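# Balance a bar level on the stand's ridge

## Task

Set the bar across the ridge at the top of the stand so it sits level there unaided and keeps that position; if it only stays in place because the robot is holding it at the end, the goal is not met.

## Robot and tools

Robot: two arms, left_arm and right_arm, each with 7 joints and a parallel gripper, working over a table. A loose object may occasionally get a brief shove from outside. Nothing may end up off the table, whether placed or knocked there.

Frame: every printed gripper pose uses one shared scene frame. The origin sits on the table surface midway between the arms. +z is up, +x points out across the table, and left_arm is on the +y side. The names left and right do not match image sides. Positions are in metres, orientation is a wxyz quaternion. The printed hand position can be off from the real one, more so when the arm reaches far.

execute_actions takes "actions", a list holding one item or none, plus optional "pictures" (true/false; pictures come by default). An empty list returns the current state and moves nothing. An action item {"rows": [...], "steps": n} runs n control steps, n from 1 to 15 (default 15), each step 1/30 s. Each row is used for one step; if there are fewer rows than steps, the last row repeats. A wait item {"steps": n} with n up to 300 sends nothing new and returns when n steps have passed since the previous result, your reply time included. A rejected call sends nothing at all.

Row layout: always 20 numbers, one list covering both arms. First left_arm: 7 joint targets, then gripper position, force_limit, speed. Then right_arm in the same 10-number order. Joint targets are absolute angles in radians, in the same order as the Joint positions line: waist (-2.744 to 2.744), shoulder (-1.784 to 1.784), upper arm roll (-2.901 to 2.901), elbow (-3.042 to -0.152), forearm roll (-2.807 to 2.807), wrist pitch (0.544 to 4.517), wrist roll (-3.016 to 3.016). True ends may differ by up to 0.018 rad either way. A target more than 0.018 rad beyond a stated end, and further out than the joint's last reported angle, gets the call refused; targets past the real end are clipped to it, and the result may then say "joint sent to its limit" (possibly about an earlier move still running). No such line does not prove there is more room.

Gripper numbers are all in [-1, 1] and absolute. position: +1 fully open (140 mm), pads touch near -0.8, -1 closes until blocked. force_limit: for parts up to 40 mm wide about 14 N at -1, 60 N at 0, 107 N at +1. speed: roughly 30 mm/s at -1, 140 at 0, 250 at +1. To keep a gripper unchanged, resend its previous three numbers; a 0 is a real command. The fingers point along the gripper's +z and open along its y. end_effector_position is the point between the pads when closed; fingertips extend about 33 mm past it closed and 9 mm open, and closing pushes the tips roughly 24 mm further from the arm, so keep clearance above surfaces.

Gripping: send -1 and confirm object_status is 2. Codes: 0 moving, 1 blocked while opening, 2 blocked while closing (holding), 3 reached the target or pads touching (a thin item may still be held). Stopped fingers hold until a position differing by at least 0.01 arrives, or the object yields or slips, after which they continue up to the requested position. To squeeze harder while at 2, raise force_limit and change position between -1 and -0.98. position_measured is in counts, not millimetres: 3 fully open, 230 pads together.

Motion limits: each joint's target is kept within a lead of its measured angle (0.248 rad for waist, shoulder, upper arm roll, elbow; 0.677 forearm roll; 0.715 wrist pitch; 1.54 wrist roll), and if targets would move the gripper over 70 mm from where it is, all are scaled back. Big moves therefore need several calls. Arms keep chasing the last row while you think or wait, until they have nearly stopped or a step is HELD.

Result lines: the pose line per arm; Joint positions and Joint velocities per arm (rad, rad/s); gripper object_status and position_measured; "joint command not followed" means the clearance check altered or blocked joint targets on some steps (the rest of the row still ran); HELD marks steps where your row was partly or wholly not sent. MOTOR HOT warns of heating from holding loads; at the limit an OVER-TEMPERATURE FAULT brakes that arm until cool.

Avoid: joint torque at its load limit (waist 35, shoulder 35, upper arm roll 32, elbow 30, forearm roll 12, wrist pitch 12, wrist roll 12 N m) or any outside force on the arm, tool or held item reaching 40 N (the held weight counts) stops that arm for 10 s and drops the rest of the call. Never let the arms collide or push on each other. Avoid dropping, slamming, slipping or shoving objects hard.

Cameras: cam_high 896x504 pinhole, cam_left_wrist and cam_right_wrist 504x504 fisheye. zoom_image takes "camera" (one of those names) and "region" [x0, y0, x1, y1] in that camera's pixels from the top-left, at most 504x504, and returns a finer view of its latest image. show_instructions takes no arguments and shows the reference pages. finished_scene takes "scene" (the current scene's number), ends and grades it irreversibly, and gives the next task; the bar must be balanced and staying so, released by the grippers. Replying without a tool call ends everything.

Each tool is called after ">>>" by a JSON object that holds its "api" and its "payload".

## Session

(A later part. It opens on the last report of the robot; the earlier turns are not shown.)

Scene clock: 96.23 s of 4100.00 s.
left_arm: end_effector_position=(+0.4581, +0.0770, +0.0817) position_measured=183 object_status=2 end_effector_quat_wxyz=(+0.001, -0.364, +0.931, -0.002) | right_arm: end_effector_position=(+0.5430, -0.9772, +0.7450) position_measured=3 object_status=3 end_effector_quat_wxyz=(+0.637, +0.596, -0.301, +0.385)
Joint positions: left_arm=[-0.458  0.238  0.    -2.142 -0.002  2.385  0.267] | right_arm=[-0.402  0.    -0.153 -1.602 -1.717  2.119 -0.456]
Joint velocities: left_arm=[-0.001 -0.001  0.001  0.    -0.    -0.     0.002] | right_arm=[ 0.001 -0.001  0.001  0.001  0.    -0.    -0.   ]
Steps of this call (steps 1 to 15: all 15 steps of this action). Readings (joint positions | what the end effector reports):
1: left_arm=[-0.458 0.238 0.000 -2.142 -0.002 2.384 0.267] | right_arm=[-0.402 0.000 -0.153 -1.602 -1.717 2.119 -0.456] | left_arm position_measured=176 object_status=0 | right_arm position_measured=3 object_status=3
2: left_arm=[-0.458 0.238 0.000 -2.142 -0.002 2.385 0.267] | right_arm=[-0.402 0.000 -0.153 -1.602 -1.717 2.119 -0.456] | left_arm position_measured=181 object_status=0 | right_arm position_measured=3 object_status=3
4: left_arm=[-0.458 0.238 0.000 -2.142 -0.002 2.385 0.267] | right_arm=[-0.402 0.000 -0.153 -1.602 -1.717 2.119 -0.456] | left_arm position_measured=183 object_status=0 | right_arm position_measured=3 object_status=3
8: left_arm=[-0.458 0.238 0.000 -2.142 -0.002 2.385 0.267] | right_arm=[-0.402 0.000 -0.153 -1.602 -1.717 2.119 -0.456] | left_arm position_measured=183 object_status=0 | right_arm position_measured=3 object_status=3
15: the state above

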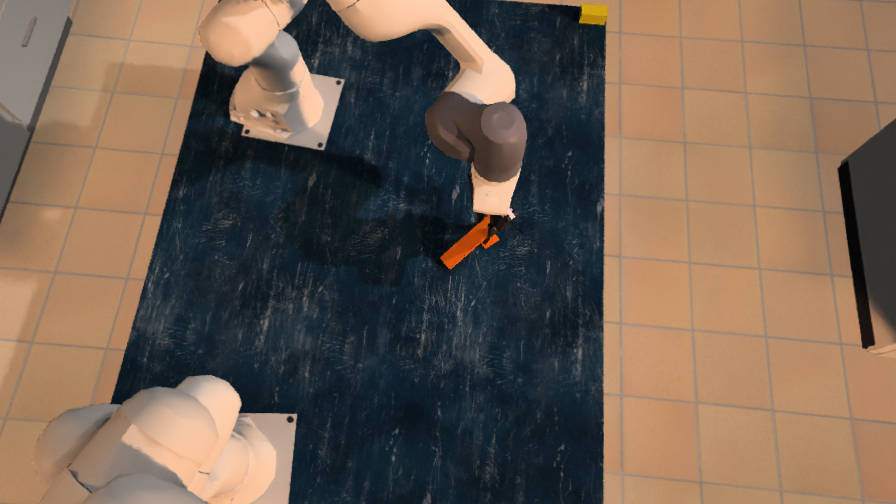

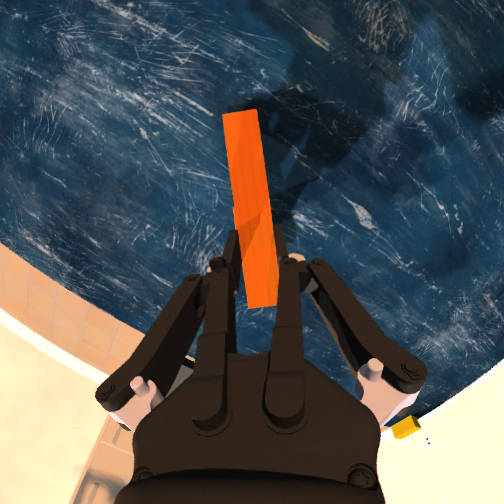

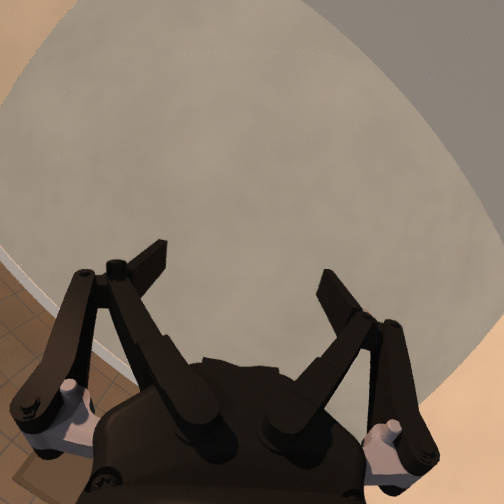

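>>> {"api": "execute_actions", "payload": {"actions": [{"rows":[[-0.456,0.21,0,-2.135,0,2.35,0.27,-1,-0.7,0,-0.4,0,-0.151,-1.6,-1.717,2.121,-0.456,1,0,0]],"steps":12}], "pictures": false}}

>>> {"api": "execute_actions", "payload": {"actions": [{"rows":[[-0.414,0.21,0,-2.135,0,2.35,0.27,-1,-0.7,0,-0.4,0,-0.151,-1.6,-1.717,2.121,-0.456,1,0,0]],"steps":15}], "pictures": false}}

>>> {"api": "execute_actions", "payload": {"actions": [{"rows":[[-0.414,0.225,0,-2.139,0,2.369,0.27,-1,-0.7,0,-0.4,0,-0.151,-1.6,-1.717,2.121,-0.456,1,0,0],[-0.414,0.225,0,-2.139,0,2.369,0.27,-1,-0.7,0,-0.4,0,-0.151,-1.6,-1.717,2.121,-0.456,1,0,0],[-0.414,0.225,0,-2.139,0,2.369,0.27,-1,-0.7,0,-0.4,0,-0.151,-1.6,-1.717,2.121,-0.456,1,0,0],[-0.414,0.225,0,-2.139,0,2.369,0.27,-1,-0.7,0,-0.4,0,-0.151,-1.6,-1.717,2.121,-0.456,1,0,0],[-0.414,0.225,0,-2.139,0,2.369,0.27,-1,-0.7,0,-0.4,0,-0.151,-1.6,-1.717,2.121,-0.456,1,0,0],[-0.414,0.236,0,-2.143,0,2.384,0.27,-1,-0.7,0,-0.4,0,-0.151,-1.6,-1.717,2.121,-0.456,1,0,0]],"steps":15}]}}

>>> {"api": "zoom_image", "payload": {"camera": "cam_left_wrist", "region": [100,100,350,350]}}

Scene clock: 108.13 s of 4100.00 s.
left_arm: end_effector_position=(+0.4588, +0.0766, +0.0971) position_measured=183 object_status=2 end_effector_quat_wxyz=(+0.002, -0.364, +0.931, -0.004) | right_arm: end_effector_position=(+0.5430, -0.9772, +0.7450) position_measured=3 object_status=3 end_effector_quat_wxyz=(+0.637, +0.596, -0.301, +0.385)
Joint positions: left_arm=[-0.458  0.21   0.    -2.136 -0.002  2.357  0.267] | right_arm=[-0.402  0.    -0.153 -1.602 -1.717  2.119 -0.456]
Joint velocities: left_arm=[ 0.002 -0.    -0.    -0.001 -0.001 -0.02  -0.001] | right_arm=[ 0.001  0.001  0.002  0.     0.001 -0.001 -0.001]
Steps of this call (steps 1 to 15: the robot went on to your last target; steps 16 to 90: nothing new was sent; then 8.50 s passed at rest; steps 91 to 102: all 12 steps of this action). Readings (joint positions | what the end effector reports):
91: left_arm=[-0.458 0.236 0.000 -2.142 -0.002 2.380 0.267] | right_arm=[-0.402 0.000 -0.153 -1.602 -1.717 2.119 -0.456] | left_arm position_measured=183 object_status=2 | right_arm position_measured=3 object_status=3
92: left_arm=[-0.458 0.230 0.000 -2.142 -0.002 2.375 0.267] | right_arm=[-0.402 0.000 -0.153 -1.602 -1.717 2.119 -0.456] | left_arm position_measured=183 object_status=2 | right_arm position_measured=3 object_status=3
94: left_arm=[-0.458 0.219 0.000 -2.139 -0.002 2.368 0.267] | right_arm=[-0.402 0.000 -0.153 -1.602 -1.717 2.119 -0.456] | left_arm position_measured=183 object_status=2 | right_arm position_measured=3 object_status=3
98: left_arm=[-0.458 0.210 0.000 -2.136 -0.002 2.361 0.267] | right_arm=[-0.402 0.000 -0.153 -1.602 -1.717 2.119 -0.456] | left_arm position_measured=183 object_status=2 | right_arm position_measured=3 object_status=3
102: the state above

Scene clock: 108.63 s of 4100.00 s.
left_arm: end_effector_position=(+0.4709, +0.0988, +0.0968) position_measured=183 object_status=2 end_effector_quat_wxyz=(+0.002, -0.385, +0.923, -0.003) | right_arm: end_effector_position=(+0.5430, -0.9772, +0.7450) position_measured=3 object_status=3 end_effector_quat_wxyz=(+0.637, +0.596, -0.301, +0.385)
Joint positions: left_arm=[-0.415  0.21   0.001 -2.136 -0.002  2.354  0.267] | right_arm=[-0.402  0.    -0.153 -1.602 -1.717  2.119 -0.456]
Joint velocities: left_arm=[ 0.001 -0.     0.     0.     0.     0.    -0.001] | right_arm=[-0.001  0.     0.001 -0.    -0.    -0.     0.001]
Steps of this call (steps 1 to 15: all 15 steps of this action). Readings (joint positions | what the end effector reports):
1: left_arm=[-0.452 0.210 -0.004 -2.136 -0.002 2.356 0.267] | right_arm=[-0.402 0.000 -0.153 -1.602 -1.717 2.119 -0.456] | left_arm position_measured=183 object_status=2 | right_arm position_measured=3 object_status=3
2: left_arm=[-0.443 0.210 -0.005 -2.136 -0.002 2.356 0.267] | right_arm=[-0.402 0.000 -0.153 -1.602 -1.717 2.119 -0.456] | left_arm position_measured=183 object_status=2 | right_arm position_measured=3 object_status=3
4: left_arm=[-0.427 0.210 -0.002 -2.136 -0.002 2.355 0.267] | right_arm=[-0.402 0.000 -0.153 -1.602 -1.717 2.119 -0.456] | left_arm position_measured=183 object_status=2 | right_arm position_measured=3 object_status=3
8: left_arm=[-0.415 0.210 0.002 -2.136 -0.002 2.354 0.267] | right_arm=[-0.402 0.000 -0.153 -1.602 -1.717 2.119 -0.456] | left_arm position_measured=183 object_status=2 | right_arm position_measured=3 object_status=3
15: the state above

Scene clock: 109.13 s of 4100.00 s.
left_arm: end_effector_position=(+0.4737, +0.0965, +0.0893) position_measured=183 object_status=2 end_effector_quat_wxyz=(+0.004, -0.384, +0.923, -0.006) | right_arm: end_effector_position=(+0.5430, -0.9772, +0.7450) position_measured=3 object_status=3 end_effector_quat_wxyz=(+0.637, +0.596, -0.301, +0.385)
Joint positions: left_arm=[-0.415  0.227  0.    -2.137 -0.002  2.379  0.267] | right_arm=[-0.402  0.    -0.153 -1.602 -1.717  2.119 -0.456]
Joint velocities: left_arm=[-0.001  0.005 -0.001 -0.     0.001  0.018 -0.001] | right_arm=[ 0.     0.001  0.001  0.001  0.    -0.001  0.   ]
Steps of this call (steps 1 to 15: all 15 steps of this action). Readings (joint positions | what the end effector reports):
1: left_arm=[-0.415 0.211 0.001 -2.136 -0.002 2.355 0.267] | right_arm=[-0.402 0.000 -0.153 -1.602 -1.717 2.119 -0.456] | left_arm position_measured=183 object_status=2 | right_arm position_measured=3 object_status=3
2: left_arm=[-0.415 0.215 0.001 -2.136 -0.002 2.357 0.267] | right_arm=[-0.402 0.000 -0.153 -1.602 -1.717 2.119 -0.456] | left_arm position_measured=183 object_status=2 | right_arm position_measured=3 object_status=3
4: left_arm=[-0.415 0.221 0.001 -2.137 -0.002 2.360 0.267] | right_arm=[-0.402 0.000 -0.153 -1.602 -1.717 2.119 -0.456] | left_arm position_measured=183 object_status=2 | right_arm position_measured=3 object_status=3
8: left_arm=[-0.415 0.225 0.000 -2.137 -0.002 2.370 0.267] | right_arm=[-0.402 0.000 -0.153 -1.602 -1.717 2.119 -0.456] | left_arm position_measured=183 object_status=2 | right_arm position_measured=3 object_status=3
15: the state above

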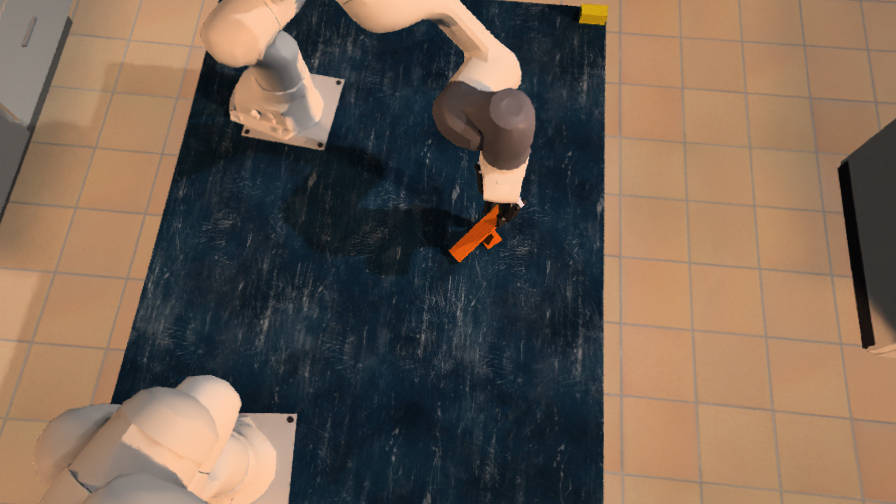

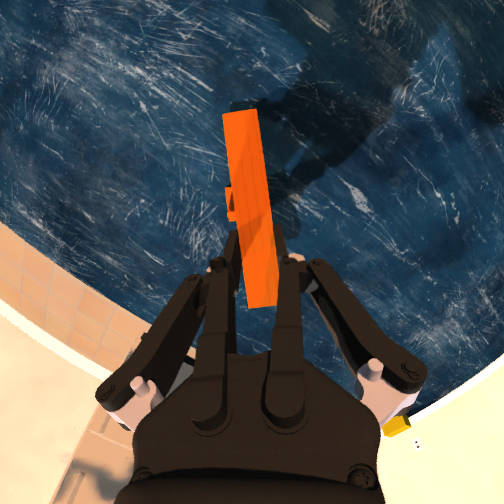

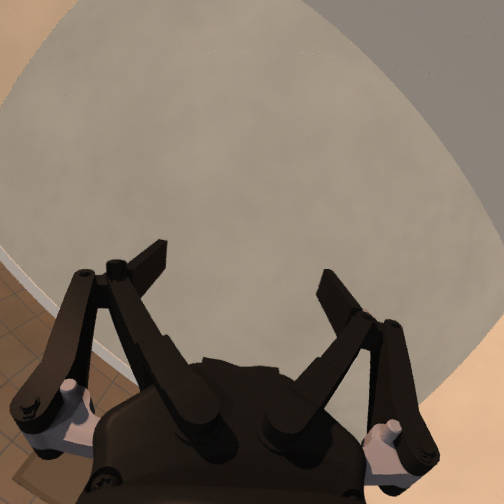

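Region (100, 100, 350, 350) of cam_left_wrist's 504x504 image, scaled by 2.016, with more detail than that image has.

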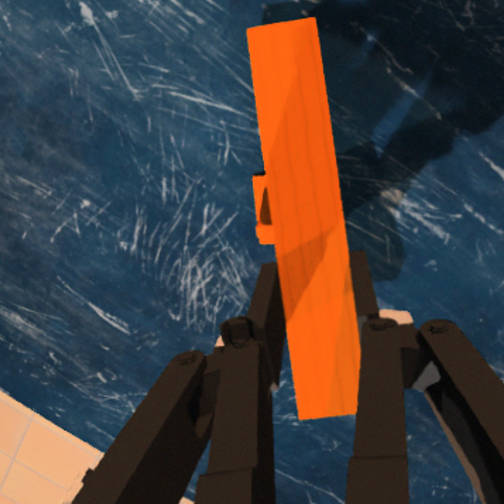

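>>> {"api": "execute_actions", "payload": {"actions": [{"rows":[[-0.414,0.17,0,-2.125,0,2.30,0.27,-1,-0.7,0,-0.4,0,-0.151,-1.6,-1.717,2.121,-0.456,1,0,0]],"steps":12}], "pictures": false}}

>>> {"api": "execute_actions", "payload": {"actions": [{"rows":[[-0.08,0.17,0,-2.125,0,2.30,0.27,-1,-0.7,0,-0.4,0,-0.151,-1.6,-1.717,2.121,-0.456,1,0,0]],"steps":15}], "pictures": false}}

>>> {"api": "execute_actions", "payload": {"actions": [{"steps":25}], "pictures": false}}

>>> {"api": "execute_actions", "payload": {"actions": [{"rows":[[-0.08,0.24,0,-2.144,0,2.389,0.27,-1,-0.7,0,-0.4,0,-0.151,-1.6,-1.717,2.121,-0.456,1,0,0]],"steps":15}], "pictures": false}}

>>> {"api": "execute_actions", "payload": {"actions": [{"rows":[[-0.08,0.265,0,-2.151,0,2.421,0.27,-1,-0.7,0,-0.4,0,-0.151,-1.6,-1.717,2.121,-0.456,1,0,0]],"steps":15}], "pictures": false}}

>>> {"api": "execute_actions", "payload": {"actions": [{"rows":[[-0.08,0.29,0,-2.158,0,2.453,0.27,-1,-0.7,0,-0.4,0,-0.151,-1.6,-1.717,2.121,-0.456,1,0,0]],"steps":15}], "pictures": false}}

>>> {"api": "execute_actions", "payload": {"actions": [{"rows":[[-0.08,0.313,0,-2.165,0,2.483,0.27,-1,-0.7,0,-0.4,0,-0.151,-1.6,-1.717,2.121,-0.456,1,0,0]],"steps":15}], "pictures": false}}

>>> {"api": "execute_actions", "payload": {"actions": [{"rows":[[-0.08,0.313,0,-2.165,0,2.483,0.27,-0.1,-0.7,-0.5,-0.4,0,-0.151,-1.6,-1.717,2.121,-0.456,1,0,0]],"steps":15}], "pictures": false}}

>>> {"api": "execute_actions", "payload": {"actions": [{"rows":[[-0.122,0.319,0,-2.154,0,2.478,0.23,-0.1,-0.7,-0.5,-0.4,0,-0.151,-1.6,-1.717,2.121,-0.456,1,0,0]],"steps":15}], "pictures": false}}

>>> {"api": "execute_actions", "payload": {"actions": [{"rows":[[-0.122,0.319,0,-2.154,0,2.478,0.23,-1,-0.7,-0.5,-0.4,0,-0.151,-1.6,-1.717,2.121,-0.456,1,0,0]],"steps":15}]}}

>>> {"api": "zoom_image", "payload": {"camera": "cam_left_wrist", "region": [100,100,350,350]}}

Scene clock: 130.37 s of 4100.00 s.
left_arm: end_effector_position=(+0.4722, +0.0973, +0.1214) position_measured=183 object_status=2 end_effector_quat_wxyz=(+0.005, -0.384, +0.923, -0.007) | right_arm: end_effector_position=(+0.5430, -0.9772, +0.7450) position_measured=3 object_status=3 end_effector_quat_wxyz=(+0.637, +0.596, -0.301, +0.385)
Joint positions: left_arm=[-0.415  0.169  0.    -2.125 -0.002  2.311  0.267] | right_arm=[-0.402  0.    -0.153 -1.602 -1.717  2.119 -0.456]
Joint velocities: left_arm=[ 0.     0.005 -0.001  0.001 -0.    -0.051  0.   ] | right_arm=[-0.001 -0.001 -0.    -0.    -0.     0.001  0.   ]
Steps of this call (steps 1 to 15: the robot went on to your last target; steps 16 to 90: nothing new was sent; then 17.83 s passed at rest; steps 91 to 102: all 12 steps of this action). Readings (joint positions | what the end effector reports):
91: left_arm=[-0.415 0.223 0.000 -2.138 -0.002 2.370 0.267] | right_arm=[-0.402 0.000 -0.153 -1.602 -1.717 2.119 -0.456] | left_arm position_measured=183 object_status=2 | right_arm position_measured=3 object_status=3
92: left_arm=[-0.415 0.210 0.000 -2.137 -0.002 2.357 0.267] | right_arm=[-0.402 0.000 -0.153 -1.602 -1.717 2.119 -0.456] | left_arm position_measured=183 object_status=2 | right_arm position_measured=3 object_status=3
94: left_arm=[-0.415 0.187 0.000 -2.131 -0.002 2.339 0.267] | right_arm=[-0.402 0.000 -0.153 -1.602 -1.717 2.119 -0.456] | left_arm position_measured=183 object_status=2 | right_arm position_measured=3 object_status=3
98: left_arm=[-0.415 0.169 0.000 -2.125 -0.002 2.321 0.267] | right_arm=[-0.402 0.000 -0.153 -1.602 -1.717 2.119 -0.456] | left_arm position_measured=183 object_status=2 | right_arm position_measured=3 object_status=3
102: the state above

Scene clock: 130.87 s of 4100.00 s.
left_arm: end_effector_position=(+0.5364, +0.2833, +0.1204) position_measured=183 object_status=2 end_effector_quat_wxyz=(+0.004, -0.537, +0.843, -0.003) | right_arm: end_effector_position=(+0.5430, -0.9772, +0.7450) position_measured=3 object_status=3 end_effector_quat_wxyz=(+0.637, +0.596, -0.301, +0.385)
Joint positions: left_arm=[-0.078  0.17   0.01  -2.125 -0.002  2.305  0.267] | right_arm=[-0.402  0.    -0.153 -1.602 -1.717  2.119 -0.456]
Joint velocities: left_arm=[ 0.    -0.    -0.061  0.    -0.    -0.009 -0.002] | right_arm=[ 0.     0.     0.001  0.002 -0.003 -0.    -0.001]
Steps of this call (steps 1 to 15: all 15 steps of this action). Readings (joint positions | what the end effector reports):
1: left_arm=[-0.396 0.169 -0.012 -2.125 -0.002 2.311 0.267] | right_arm=[-0.402 0.000 -0.153 -1.602 -1.717 2.119 -0.456] | left_arm position_measured=183 object_status=2 | right_arm position_measured=3 object_status=3
2: left_arm=[-0.368 0.169 -0.018 -2.125 -0.002 2.311 0.267] | right_arm=[-0.402 0.000 -0.153 -1.602 -1.717 2.119 -0.456] | left_arm position_measured=183 object_status=2 | right_arm position_measured=3 object_status=3
4: left_arm=[-0.305 0.170 -0.018 -2.125 -0.002 2.310 0.267] | right_arm=[-0.402 0.000 -0.153 -1.602 -1.717 2.119 -0.456] | left_arm position_measured=183 object_status=2 | right_arm position_measured=3 object_status=3
8: left_arm=[-0.170 0.170 -0.009 -2.125 -0.002 2.309 0.267] | right_arm=[-0.402 0.000 -0.153 -1.602 -1.717 2.119 -0.456] | left_arm position_measured=183 object_status=2 | right_arm position_measured=3 object_status=3
15: the state above

Scene clock: 131.70 s of 4100.00 s.
left_arm: end_effector_position=(+0.5349, +0.2778, +0.1203) position_measured=183 object_status=2 end_effector_quat_wxyz=(+0.003, -0.533, +0.846, -0.003) | right_arm: end_effector_position=(+0.5430, -0.9772, +0.7450) position_measured=3 object_status=3 end_effector_quat_wxyz=(+0.637, +0.596, -0.301, +0.385)
Joint positions: left_arm=[-0.079  0.17   0.001 -2.125 -0.002  2.303  0.267] | right_arm=[-0.402  0.    -0.153 -1.602 -1.717  2.119 -0.456]
Joint velocities: left_arm=[ 0.    -0.    -0.    -0.    -0.001  0.001 -0.002] | right_arm=[-0.    -0.     0.002 -0.001  0.     0.001  0.   ]
Steps of this call (steps 1 to 15: the robot went on to your last target; steps 16 to 25: nothing new was sent). Readings (joint positions | what the end effector reports):
1: left_arm=[-0.078 0.170 0.007 -2.125 -0.002 2.305 0.267] | right_arm=[-0.402 0.000 -0.153 -1.602 -1.717 2.119 -0.456] | left_arm position_measured=183 object_status=2 | right_arm position_measured=3 object_status=3
2: left_arm=[-0.078 0.170 0.005 -2.125 -0.002 2.304 0.267] | right_arm=[-0.402 0.000 -0.153 -1.602 -1.717 2.119 -0.456] | left_arm position_measured=183 object_status=2 | right_arm position_measured=3 object_status=3
4: left_arm=[-0.079 0.170 0.002 -2.125 -0.002 2.304 0.267] | right_arm=[-0.402 0.000 -0.153 -1.602 -1.717 2.119 -0.456] | left_arm position_measured=183 object_status=2 | right_arm position_measured=3 object_status=3
8: left_arm=[-0.079 0.170 0.001 -2.125 -0.002 2.304 0.267] | right_arm=[-0.402 0.000 -0.153 -1.602 -1.717 2.119 -0.456] | left_arm position_measured=183 object_status=2 | right_arm position_measured=3 object_status=3
25: the state above
All arms were judged still, so your last target was given up. Only a new action makes them travel on or press farther. Fingers that are still opening or closing keep moving.

Scene clock: 132.20 s of 4100.00 s.
left_arm: end_effector_position=(+0.5321, +0.2783, +0.0780) position_measured=183 object_status=2 end_effector_quat_wxyz=(-0.002, -0.533, +0.846, +0.002) | right_arm: end_effector_position=(+0.5430, -0.9772, +0.7450) position_measured=3 object_status=3 end_effector_quat_wxyz=(+0.637, +0.596, -0.301, +0.385)
Joint positions: left_arm=[-0.079  0.241  0.001 -2.145 -0.002  2.38   0.267] | right_arm=[-0.402  0.    -0.153 -1.602 -1.717  2.119 -0.456]
Joint velocities: left_arm=[ 0.001  0.001  0.001  0.    -0.     0.027 -0.001] | right_arm=[-0.     0.001 -0.     0.    -0.002  0.     0.001]
Steps of this call (steps 1 to 15: all 15 steps of this action). Readings (joint positions | what the end effector reports):
1: left_arm=[-0.079 0.176 0.001 -2.125 -0.002 2.316 0.267] | right_arm=[-0.402 0.000 -0.153 -1.602 -1.717 2.119 -0.456] | left_arm position_measured=183 object_status=2 | right_arm position_measured=3 object_status=3
2: left_arm=[-0.079 0.190 0.001 -2.126 -0.002 2.330 0.267] | right_arm=[-0.402 0.000 -0.153 -1.602 -1.717 2.119 -0.456] | left_arm position_measured=183 object_status=2 | right_arm position_measured=3 object_status=3
4: left_arm=[-0.079 0.220 0.001 -2.135 -0.002 2.348 0.267] | right_arm=[-0.402 0.000 -0.153 -1.602 -1.717 2.119 -0.456] | left_arm position_measured=183 object_status=2 | right_arm position_measured=3 object_status=3
8: left_arm=[-0.079 0.243 0.001 -2.145 -0.002 2.366 0.267] | right_arm=[-0.402 0.000 -0.153 -1.602 -1.717 2.119 -0.456] | left_arm position_measured=183 object_status=2 | right_arm position_measured=3 object_status=3
15: the state above

Scene clock: 132.70 s of 4100.00 s.
left_arm: end_effector_position=(+0.5359, +0.2776, +0.0680) position_measured=183 object_status=2 end_effector_quat_wxyz=(+0.001, -0.533, +0.846, -0.002) | right_arm: end_effector_position=(+0.5430, -0.9772, +0.7450) position_measured=3 object_status=3 end_effector_quat_wxyz=(+0.637, +0.596, -0.301, +0.385)
Joint positions: left_arm=[-0.079  0.262  0.001 -2.148 -0.002  2.415  0.268] | right_arm=[-0.402  0.    -0.153 -1.602 -1.717  2.119 -0.456]
Joint velocities: left_arm=[ 0.    -0.     0.     0.    -0.     0.011  0.   ] | right_arm=[-0.001  0.    -0.    -0.001  0.     0.     0.   ]
Steps of this call (steps 1 to 15: all 15 steps of this action). Readings (joint positions | what the end effector reports):
1: left_arm=[-0.079 0.243 0.001 -2.145 -0.002 2.386 0.267] | right_arm=[-0.402 0.000 -0.153 -1.602 -1.717 2.119 -0.456] | left_arm position_measured=183 object_status=2 | right_arm position_measured=3 object_status=3
2: left_arm=[-0.079 0.248 0.001 -2.145 -0.002 2.392 0.267] | right_arm=[-0.402 0.000 -0.153 -1.602 -1.717 2.119 -0.456] | left_arm position_measured=183 object_status=2 | right_arm position_measured=3 object_status=3
4: left_arm=[-0.079 0.256 0.001 -2.146 -0.002 2.401 0.267] | right_arm=[-0.402 0.000 -0.153 -1.602 -1.717 2.119 -0.456] | left_arm position_measured=183 object_status=2 | right_arm position_measured=3 object_status=3
8: left_arm=[-0.079 0.262 0.001 -2.148 -0.002 2.409 0.268] | right_arm=[-0.402 0.000 -0.153 -1.602 -1.717 2.119 -0.456] | left_arm position_measured=183 object_status=2 | right_arm position_measured=3 object_status=3
15: the state above

Scene clock: 133.20 s of 4100.00 s.
left_arm: end_effector_position=(+0.5355, +0.2777, +0.0538) position_measured=183 object_status=2 end_effector_quat_wxyz=(+0.001, -0.533, +0.846, -0.002) | right_arm: end_effector_position=(+0.5430, -0.9772, +0.7450) position_measured=3 object_status=3 end_effector_quat_wxyz=(+0.637, +0.596, -0.301, +0.385)
Joint positions: left_arm=[-0.079  0.287  0.001 -2.155 -0.002  2.447  0.268] | right_arm=[-0.402  0.    -0.153 -1.602 -1.717  2.119 -0.456]
Joint velocities: left_arm=[ 0.002 -0.001  0.001 -0.001  0.001  0.009 -0.   ] | right_arm=[-0.    -0.001  0.001 -0.    -0.     0.001 -0.001]
Steps of this call (steps 1 to 15: all 15 steps of this action). Readings (joint positions | what the end effector reports):
1: left_arm=[-0.079 0.264 0.001 -2.148 -0.002 2.420 0.268] | right_arm=[-0.402 0.000 -0.153 -1.602 -1.717 2.119 -0.456] | left_arm position_measured=183 object_status=2 | right_arm position_measured=3 object_status=3
2: left_arm=[-0.079 0.269 0.001 -2.149 -0.002 2.426 0.268] | right_arm=[-0.402 0.000 -0.153 -1.602 -1.717 2.119 -0.456] | left_arm position_measured=183 object_status=2 | right_arm position_measured=3 object_status=3
4: left_arm=[-0.079 0.280 0.001 -2.152 -0.002 2.434 0.268] | right_arm=[-0.402 0.000 -0.153 -1.602 -1.717 2.119 -0.456] | left_arm position_measured=183 object_status=2 | right_arm position_measured=3 object_status=3
8: left_arm=[-0.079 0.287 0.001 -2.155 -0.002 2.442 0.268] | right_arm=[-0.402 0.000 -0.153 -1.602 -1.717 2.119 -0.456] | left_arm position_measured=183 object_status=2 | right_arm position_measured=3 object_status=3
15: the state above

Scene clock: 133.70 s of 4100.00 s.
left_arm: end_effector_position=(+0.5346, +0.2778, +0.0407) position_measured=183 object_status=2 end_effector_quat_wxyz=(+0.002, -0.533, +0.846, -0.002) | right_arm: end_effector_position=(+0.5430, -0.9772, +0.7450) position_measured=3 object_status=3 end_effector_quat_wxyz=(+0.637, +0.596, -0.301, +0.385)
Joint positions: left_arm=[-0.079  0.31   0.001 -2.162 -0.002  2.477  0.268] | right_arm=[-0.402  0.    -0.153 -1.602 -1.717  2.119 -0.456]
Joint velocities: left_arm=[ 0.001 -0.001 -0.001  0.    -0.     0.008 -0.001] | right_arm=[ 0.    -0.    -0.    -0.001  0.001  0.001  0.001]
Steps of this call (steps 1 to 15: all 15 steps of this action). Readings (joint positions | what the end effector reports):
1: left_arm=[-0.079 0.289 0.001 -2.155 -0.002 2.452 0.268] | right_arm=[-0.402 0.000 -0.153 -1.602 -1.717 2.119 -0.456] | left_arm position_measured=183 object_status=2 | right_arm position_measured=3 object_status=3
2: left_arm=[-0.079 0.294 0.001 -2.156 -0.002 2.457 0.268] | right_arm=[-0.402 0.000 -0.153 -1.602 -1.717 2.119 -0.456] | left_arm position_measured=183 object_status=2 | right_arm position_measured=3 object_status=3
4: left_arm=[-0.079 0.303 0.001 -2.159 -0.002 2.465 0.268] | right_arm=[-0.402 0.000 -0.153 -1.602 -1.717 2.119 -0.456] | left_arm position_measured=183 object_status=2 | right_arm position_measured=3 object_status=3
8: left_arm=[-0.079 0.310 0.001 -2.162 -0.002 2.473 0.268] | right_arm=[-0.402 0.000 -0.153 -1.602 -1.717 2.119 -0.456] | left_arm position_measured=183 object_status=2 | right_arm position_measured=3 object_status=3
15: the state above

Scene clock: 134.20 s of 4100.00 s.
left_arm: end_effector_position=(+0.5343, +0.2779, +0.0397) position_measured=141 object_status=0 end_effector_quat_wxyz=(+0.001, -0.533, +0.846, -0.002) | right_arm: end_effector_position=(+0.5430, -0.9772, +0.7450) position_measured=3 object_status=3 end_effector_quat_wxyz=(+0.637, +0.596, -0.301, +0.385)
Joint positions: left_arm=[-0.079  0.312  0.001 -2.163 -0.002  2.479  0.268] | right_arm=[-0.402  0.    -0.153 -1.602 -1.717  2.119 -0.456]
Joint velocities: left_arm=[-0.001 -0.001 -0.    -0.001  0.     0.001 -0.   ] | right_arm=[ 0.001  0.001 -0.    -0.001 -0.001  0.     0.001]
Steps of this call (steps 1 to 15: all 15 steps of this action). Readings (joint positions | what the end effector reports):
1: left_arm=[-0.079 0.310 0.001 -2.162 -0.002 2.477 0.268] | right_arm=[-0.402 0.000 -0.153 -1.602 -1.717 2.119 -0.456] | left_arm position_measured=183 object_status=0 | right_arm position_measured=3 object_status=3
2: left_arm=[-0.079 0.310 0.001 -2.162 -0.002 2.478 0.268] | right_arm=[-0.402 0.000 -0.153 -1.602 -1.717 2.119 -0.456] | left_arm position_measured=183 object_status=0 | right_arm position_measured=3 object_status=3
4: left_arm=[-0.079 0.311 0.001 -2.162 -0.002 2.478 0.268] | right_arm=[-0.402 0.000 -0.153 -1.602 -1.717 2.119 -0.456] | left_arm position_measured=170 object_status=0 | right_arm position_measured=3 object_status=3
8: left_arm=[-0.079 0.312 0.001 -2.163 -0.002 2.479 0.268] | right_arm=[-0.402 0.000 -0.153 -1.602 -1.717 2.119 -0.456] | left_arm position_measured=152 object_status=0 | right_arm position_measured=3 object_status=3
15: the state above

Scene clock: 134.70 s of 4100.00 s.
left_arm: end_effector_position=(+0.5311, +0.2525, +0.0389) position_measured=141 object_status=3 end_effector_quat_wxyz=(+0.001, -0.526, +0.851, -0.002) | right_arm: end_effector_position=(+0.5430, -0.9772, +0.7450) position_measured=3 object_status=3 end_effector_quat_wxyz=(+0.637, +0.596, -0.301, +0.385)
Joint positions: left_arm=[-0.121  0.318 -0.001 -2.156 -0.002  2.479  0.24 ] | right_arm=[-0.402  0.    -0.153 -1.602 -1.717  2.119 -0.456]
Joint velocities: left_arm=[-0.001  0.     0.001  0.001 -0.     0.    -0.023] | right_arm=[-0.     0.001  0.     0.    -0.001 -0.001  0.001]
Steps of this call (steps 1 to 15: all 15 steps of this action). Readings (joint positions | what the end effector reports):
1: left_arm=[-0.085 0.313 0.005 -2.162 -0.002 2.479 0.265] | right_arm=[-0.402 0.000 -0.153 -1.602 -1.717 2.119 -0.456] | left_arm position_measured=141 object_status=3 | right_arm position_measured=3 object_status=3
2: left_arm=[-0.093 0.314 0.006 -2.160 -0.002 2.479 0.262] | right_arm=[-0.402 0.000 -0.153 -1.602 -1.717 2.119 -0.456] | left_arm position_measured=141 object_status=3 | right_arm position_measured=3 object_status=3
4: left_arm=[-0.109 0.316 0.002 -2.158 -0.002 2.479 0.256] | right_arm=[-0.402 0.000 -0.153 -1.602 -1.717 2.119 -0.456] | left_arm position_measured=141 object_status=3 | right_arm position_measured=3 object_status=3
8: left_arm=[-0.121 0.318 -0.002 -2.157 -0.002 2.479 0.248] | right_arm=[-0.402 0.000 -0.153 -1.602 -1.717 2.119 -0.456] | left_arm position_measured=141 object_status=3 | right_arm position_measured=3 object_status=3
15: the state above

Scene clock: 135.20 s of 4100.00 s.
left_arm: end_effector_position=(+0.5314, +0.2525, +0.0390) position_measured=183 object_status=0 end_effector_quat_wxyz=(+0.001, -0.528, +0.849, -0.002) | right_arm: end_effector_position=(+0.5430, -0.9772, +0.7450) position_measured=3 object_status=3 end_effector_quat_wxyz=(+0.637, +0.596, -0.301, +0.385)
Joint positions: left_arm=[-0.121  0.318 -0.001 -2.156 -0.002  2.479  0.235] | right_arm=[-0.402  0.    -0.153 -1.602 -1.717  2.119 -0.456]
Joint velocities: left_arm=[ 0.     0.001 -0.001 -0.     0.    -0.    -0.004] | right_arm=[-0.     0.001 -0.001  0.    -0.002 -0.     0.001]
Steps of this call (steps 1 to 15: all 15 steps of this action). Readings (joint positions | what the end effector reports):
1: left_arm=[-0.121 0.318 -0.001 -2.156 -0.002 2.479 0.240] | right_arm=[-0.402 0.000 -0.153 -1.602 -1.717 2.119 -0.456] | left_arm position_measured=141 object_status=0 | right_arm position_measured=3 object_status=3
2: left_arm=[-0.121 0.318 -0.001 -2.156 -0.002 2.479 0.239] | right_arm=[-0.402 0.000 -0.153 -1.602 -1.717 2.119 -0.456] | left_arm position_measured=145 object_status=0 | right_arm position_measured=3 object_status=3
4: left_arm=[-0.121 0.318 -0.001 -2.156 -0.002 2.479 0.238] | right_arm=[-0.402 0.000 -0.153 -1.602 -1.717 2.119 -0.456] | left_arm position_measured=154 object_status=0 | right_arm position_measured=3 object_status=3
8: left_arm=[-0.121 0.318 -0.001 -2.156 -0.002 2.479 0.236] | right_arm=[-0.402 0.000 -0.153 -1.602 -1.717 2.119 -0.456] | left_arm position_measured=172 object_status=0 | right_arm position_measured=3 object_status=3
15: the state above

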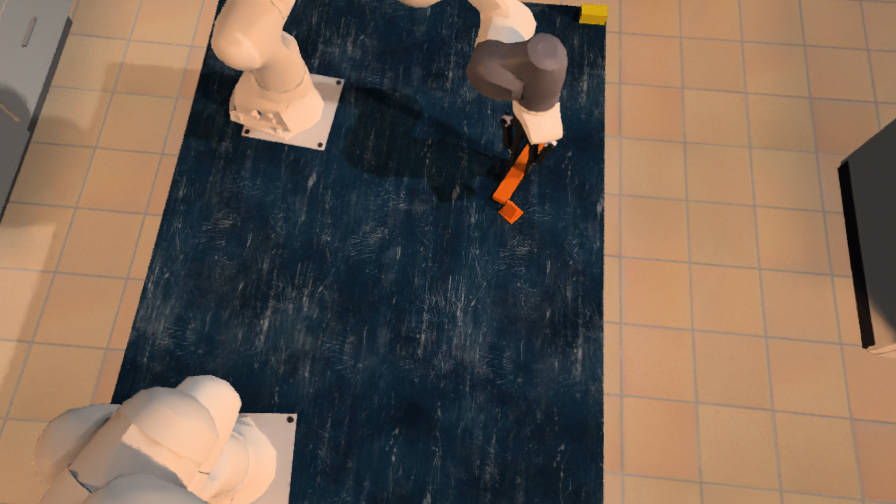

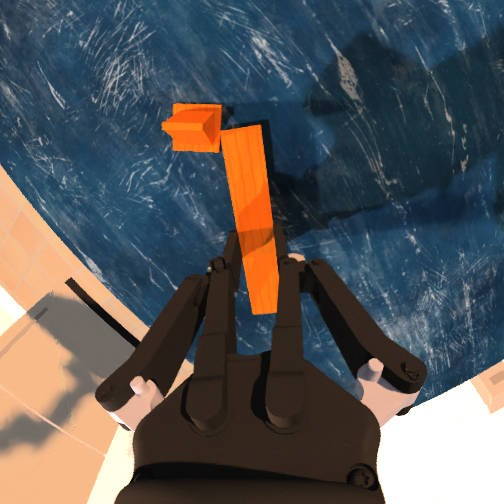

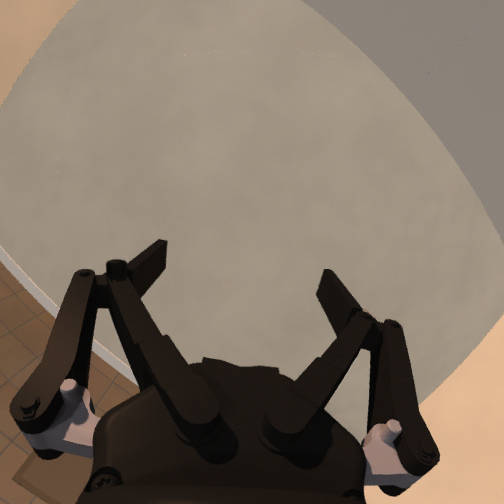

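Region (100, 100, 350, 350) of cam_left_wrist's 504x504 image, scaled by 2.016, with more detail than that image has.

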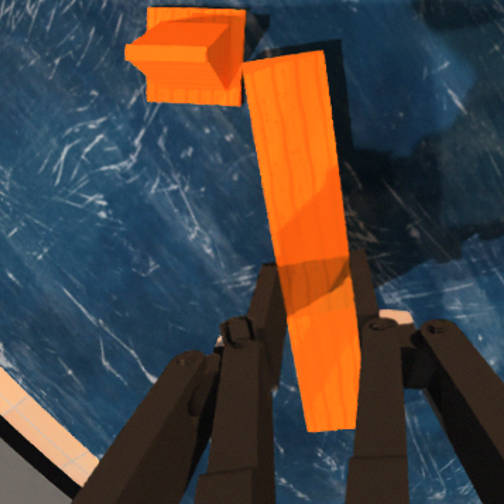

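>>> {"api": "execute_actions", "payload": {"actions": [{"rows":[[-0.122,0.21,0,-2.13,0,2.345,0.2,-1,-0.7,-0.5,-0.4,0,-0.151,-1.6,-1.717,2.121,-0.456,1,0,0]],"steps":15}], "pictures": false}}

>>> {"api": "execute_actions", "payload": {"actions": [{"rows":[[-0.333,0.21,0,-2.135,0,2.35,0.175,-1,-0.7,-0.5,-0.4,0,-0.151,-1.6,-1.717,2.121,-0.456,1,0,0]],"steps":15}], "pictures": false}}

>>> {"api": "execute_actions", "payload": {"actions": [{"steps":20}]}}

>>> {"api": "zoom_image", "payload": {"camera": "cam_left_wrist", "region": [100,100,350,350]}}

Scene clock: 142.30 s of 4100.00 s.
left_arm: end_effector_position=(+0.5355, +0.2516, +0.1008) position_measured=183 object_status=2 end_effector_quat_wxyz=(+0.006, -0.539, +0.842, -0.007) | right_arm: end_effector_position=(+0.5430, -0.9772, +0.7450) position_measured=3 object_status=3 end_effector_quat_wxyz=(+0.637, +0.596, -0.301, +0.385)
Joint positions: left_arm=[-0.121  0.21  -0.001 -2.129 -0.002  2.356  0.209] | right_arm=[-0.402  0.    -0.153 -1.602 -1.717  2.119 -0.456]
Joint velocities: left_arm=[ 0.001  0.007  0.    -0.004  0.001 -0.048 -0.021] | right_arm=[-0.001  0.001  0.001  0.001 -0.001  0.    -0.   ]
Steps of this call (steps 1 to 15: the robot went on to your last target; steps 16 to 90: nothing new was sent; then 3.60 s passed at rest; steps 91 to 105: all 15 steps of this action). Readings (joint positions | what the end effector reports):
91: left_arm=[-0.121 0.309 -0.001 -2.156 -0.002 2.459 0.231] | right_arm=[-0.402 0.000 -0.153 -1.602 -1.717 2.119 -0.456] | left_arm position_measured=183 object_status=2 | right_arm position_measured=3 object_status=3
92: left_arm=[-0.121 0.287 -0.001 -2.155 -0.002 2.436 0.228] | right_arm=[-0.402 0.000 -0.153 -1.602 -1.717 2.119 -0.456] | left_arm position_measured=183 object_status=2 | right_arm position_measured=3 object_status=3
94: left_arm=[-0.121 0.242 -0.001 -2.141 -0.002 2.407 0.223] | right_arm=[-0.402 0.000 -0.153 -1.602 -1.717 2.119 -0.456] | left_arm position_measured=183 object_status=2 | right_arm position_measured=3 object_status=3
98: left_arm=[-0.121 0.205 -0.001 -2.127 -0.002 2.379 0.216] | right_arm=[-0.402 0.000 -0.153 -1.602 -1.717 2.119 -0.456] | left_arm position_measured=183 object_status=2 | right_arm position_measured=3 object_status=3
105: the state above

Scene clock: 142.80 s of 4100.00 s.
left_arm: end_effector_position=(+0.4924, +0.1362, +0.0985) position_measured=183 object_status=2 end_effector_quat_wxyz=(+0.003, -0.456, +0.890, -0.005) | right_arm: end_effector_position=(+0.5430, -0.9772, +0.7450) position_measured=3 object_status=3 end_effector_quat_wxyz=(+0.637, +0.596, -0.301, +0.385)
Joint positions: left_arm=[-0.335  0.21  -0.003 -2.133 -0.002  2.354  0.186] | right_arm=[-0.402  0.    -0.153 -1.602 -1.717  2.119 -0.456]
Joint velocities: left_arm=[ 0.012  0.     0.037 -0.     0.    -0.002 -0.026] | right_arm=[-0.001  0.    -0.     0.     0.001 -0.     0.   ]
Steps of this call (steps 1 to 15: all 15 steps of this action). Readings (joint positions | what the end effector reports):
1: left_arm=[-0.140 0.210 0.012 -2.129 -0.002 2.355 0.208] | right_arm=[-0.402 0.000 -0.153 -1.602 -1.717 2.119 -0.456] | left_arm position_measured=183 object_status=2 | right_arm position_measured=3 object_status=3
2: left_arm=[-0.167 0.210 0.018 -2.130 -0.002 2.355 0.206] | right_arm=[-0.402 0.000 -0.153 -1.602 -1.717 2.119 -0.456] | left_arm position_measured=183 object_status=2 | right_arm position_measured=3 object_status=3
4: left_arm=[-0.229 0.210 0.015 -2.130 -0.002 2.355 0.203] | right_arm=[-0.402 0.000 -0.153 -1.602 -1.717 2.119 -0.456] | left_arm position_measured=183 object_status=2 | right_arm position_measured=3 object_status=3
8: left_arm=[-0.321 0.210 -0.008 -2.132 -0.002 2.355 0.194] | right_arm=[-0.402 0.000 -0.153 -1.602 -1.717 2.119 -0.456] | left_arm position_measured=183 object_status=2 | right_arm position_measured=3 object_status=3
15: the state above

Scene clock: 143.47 s of 4100.00 s.
left_arm: end_effector_position=(+0.4928, +0.1375, +0.0984) position_measured=183 object_status=2 end_effector_quat_wxyz=(+0.003, -0.460, +0.888, -0.004) | right_arm: end_effector_position=(+0.5430, -0.9772, +0.7450) position_measured=3 object_status=3 end_effector_quat_wxyz=(+0.637, +0.596, -0.301, +0.385)
Joint positions: left_arm=[-0.334  0.21  -0.001 -2.133 -0.002  2.353  0.179] | right_arm=[-0.402  0.    -0.153 -1.602 -1.717  2.119 -0.456]
Joint velocities: left_arm=[ 0.001  0.002  0.001  0.     0.    -0.    -0.004] | right_arm=[ 0.    -0.     0.     0.     0.     0.001 -0.001]
Steps of this call (steps 1 to 15: the robot went on to your last target; steps 16 to 20: nothing new was sent). Readings (joint positions | what the end effector reports):
1: left_arm=[-0.335 0.210 -0.002 -2.133 -0.002 2.354 0.185] | right_arm=[-0.402 0.000 -0.153 -1.602 -1.717 2.119 -0.456] | left_arm position_measured=183 object_status=2 | right_arm position_measured=3 object_status=3
2: left_arm=[-0.334 0.210 -0.001 -2.133 -0.002 2.354 0.184] | right_arm=[-0.402 0.000 -0.153 -1.602 -1.717 2.119 -0.456] | left_arm position_measured=183 object_status=2 | right_arm position_measured=3 object_status=3
4: left_arm=[-0.334 0.210 -0.001 -2.133 -0.002 2.353 0.183] | right_arm=[-0.402 0.000 -0.153 -1.602 -1.717 2.119 -0.456] | left_arm position_measured=183 object_status=2 | right_arm position_measured=3 object_status=3
8: left_arm=[-0.334 0.210 -0.001 -2.133 -0.002 2.353 0.182] | right_arm=[-0.402 0.000 -0.153 -1.602 -1.717 2.119 -0.456] | left_arm position_measured=183 object_status=2 | right_arm position_measured=3 object_status=3
20: the state above
All arms were judged still, so your last target was given up. Only a new action makes them travel on or press farther. Fingers that are still opening or closing keep moving.

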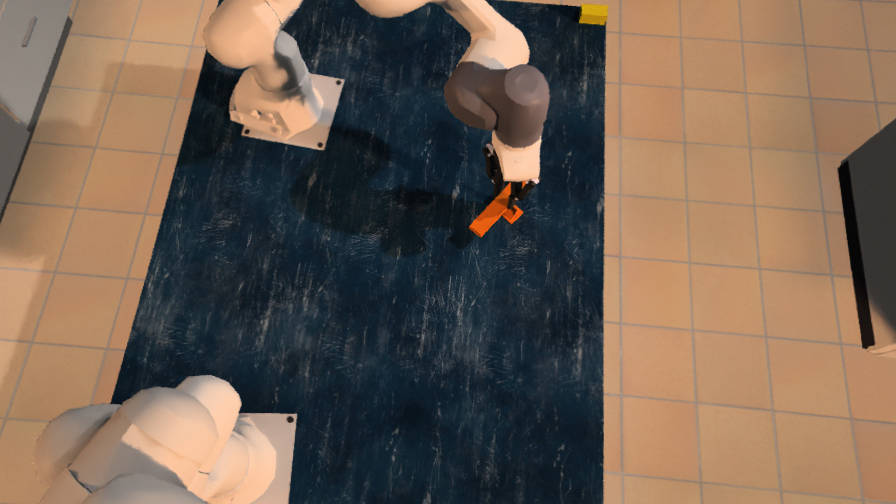

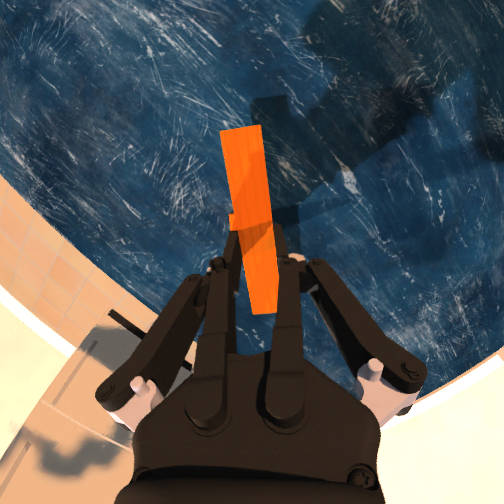

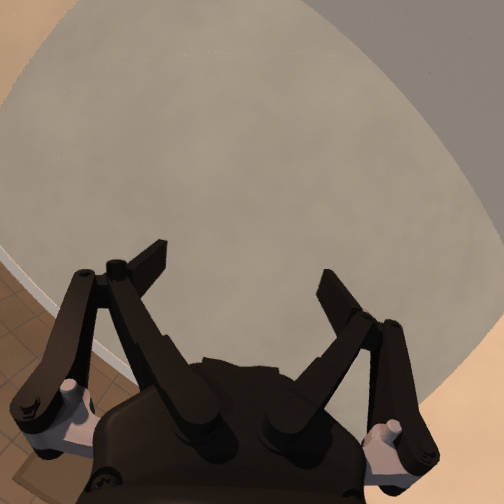

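Region (100, 100, 350, 350) of cam_left_wrist's 504x504 image, scaled by 2.016, with more detail than that image has.

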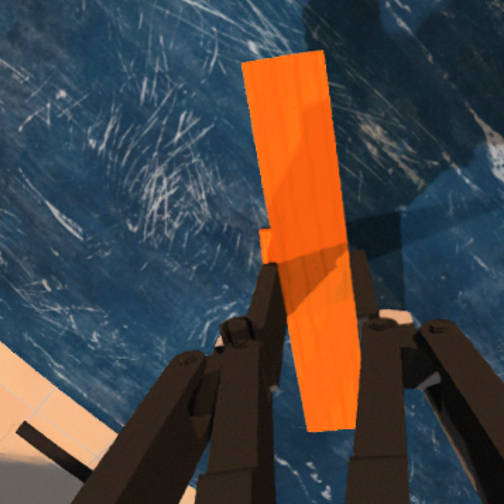

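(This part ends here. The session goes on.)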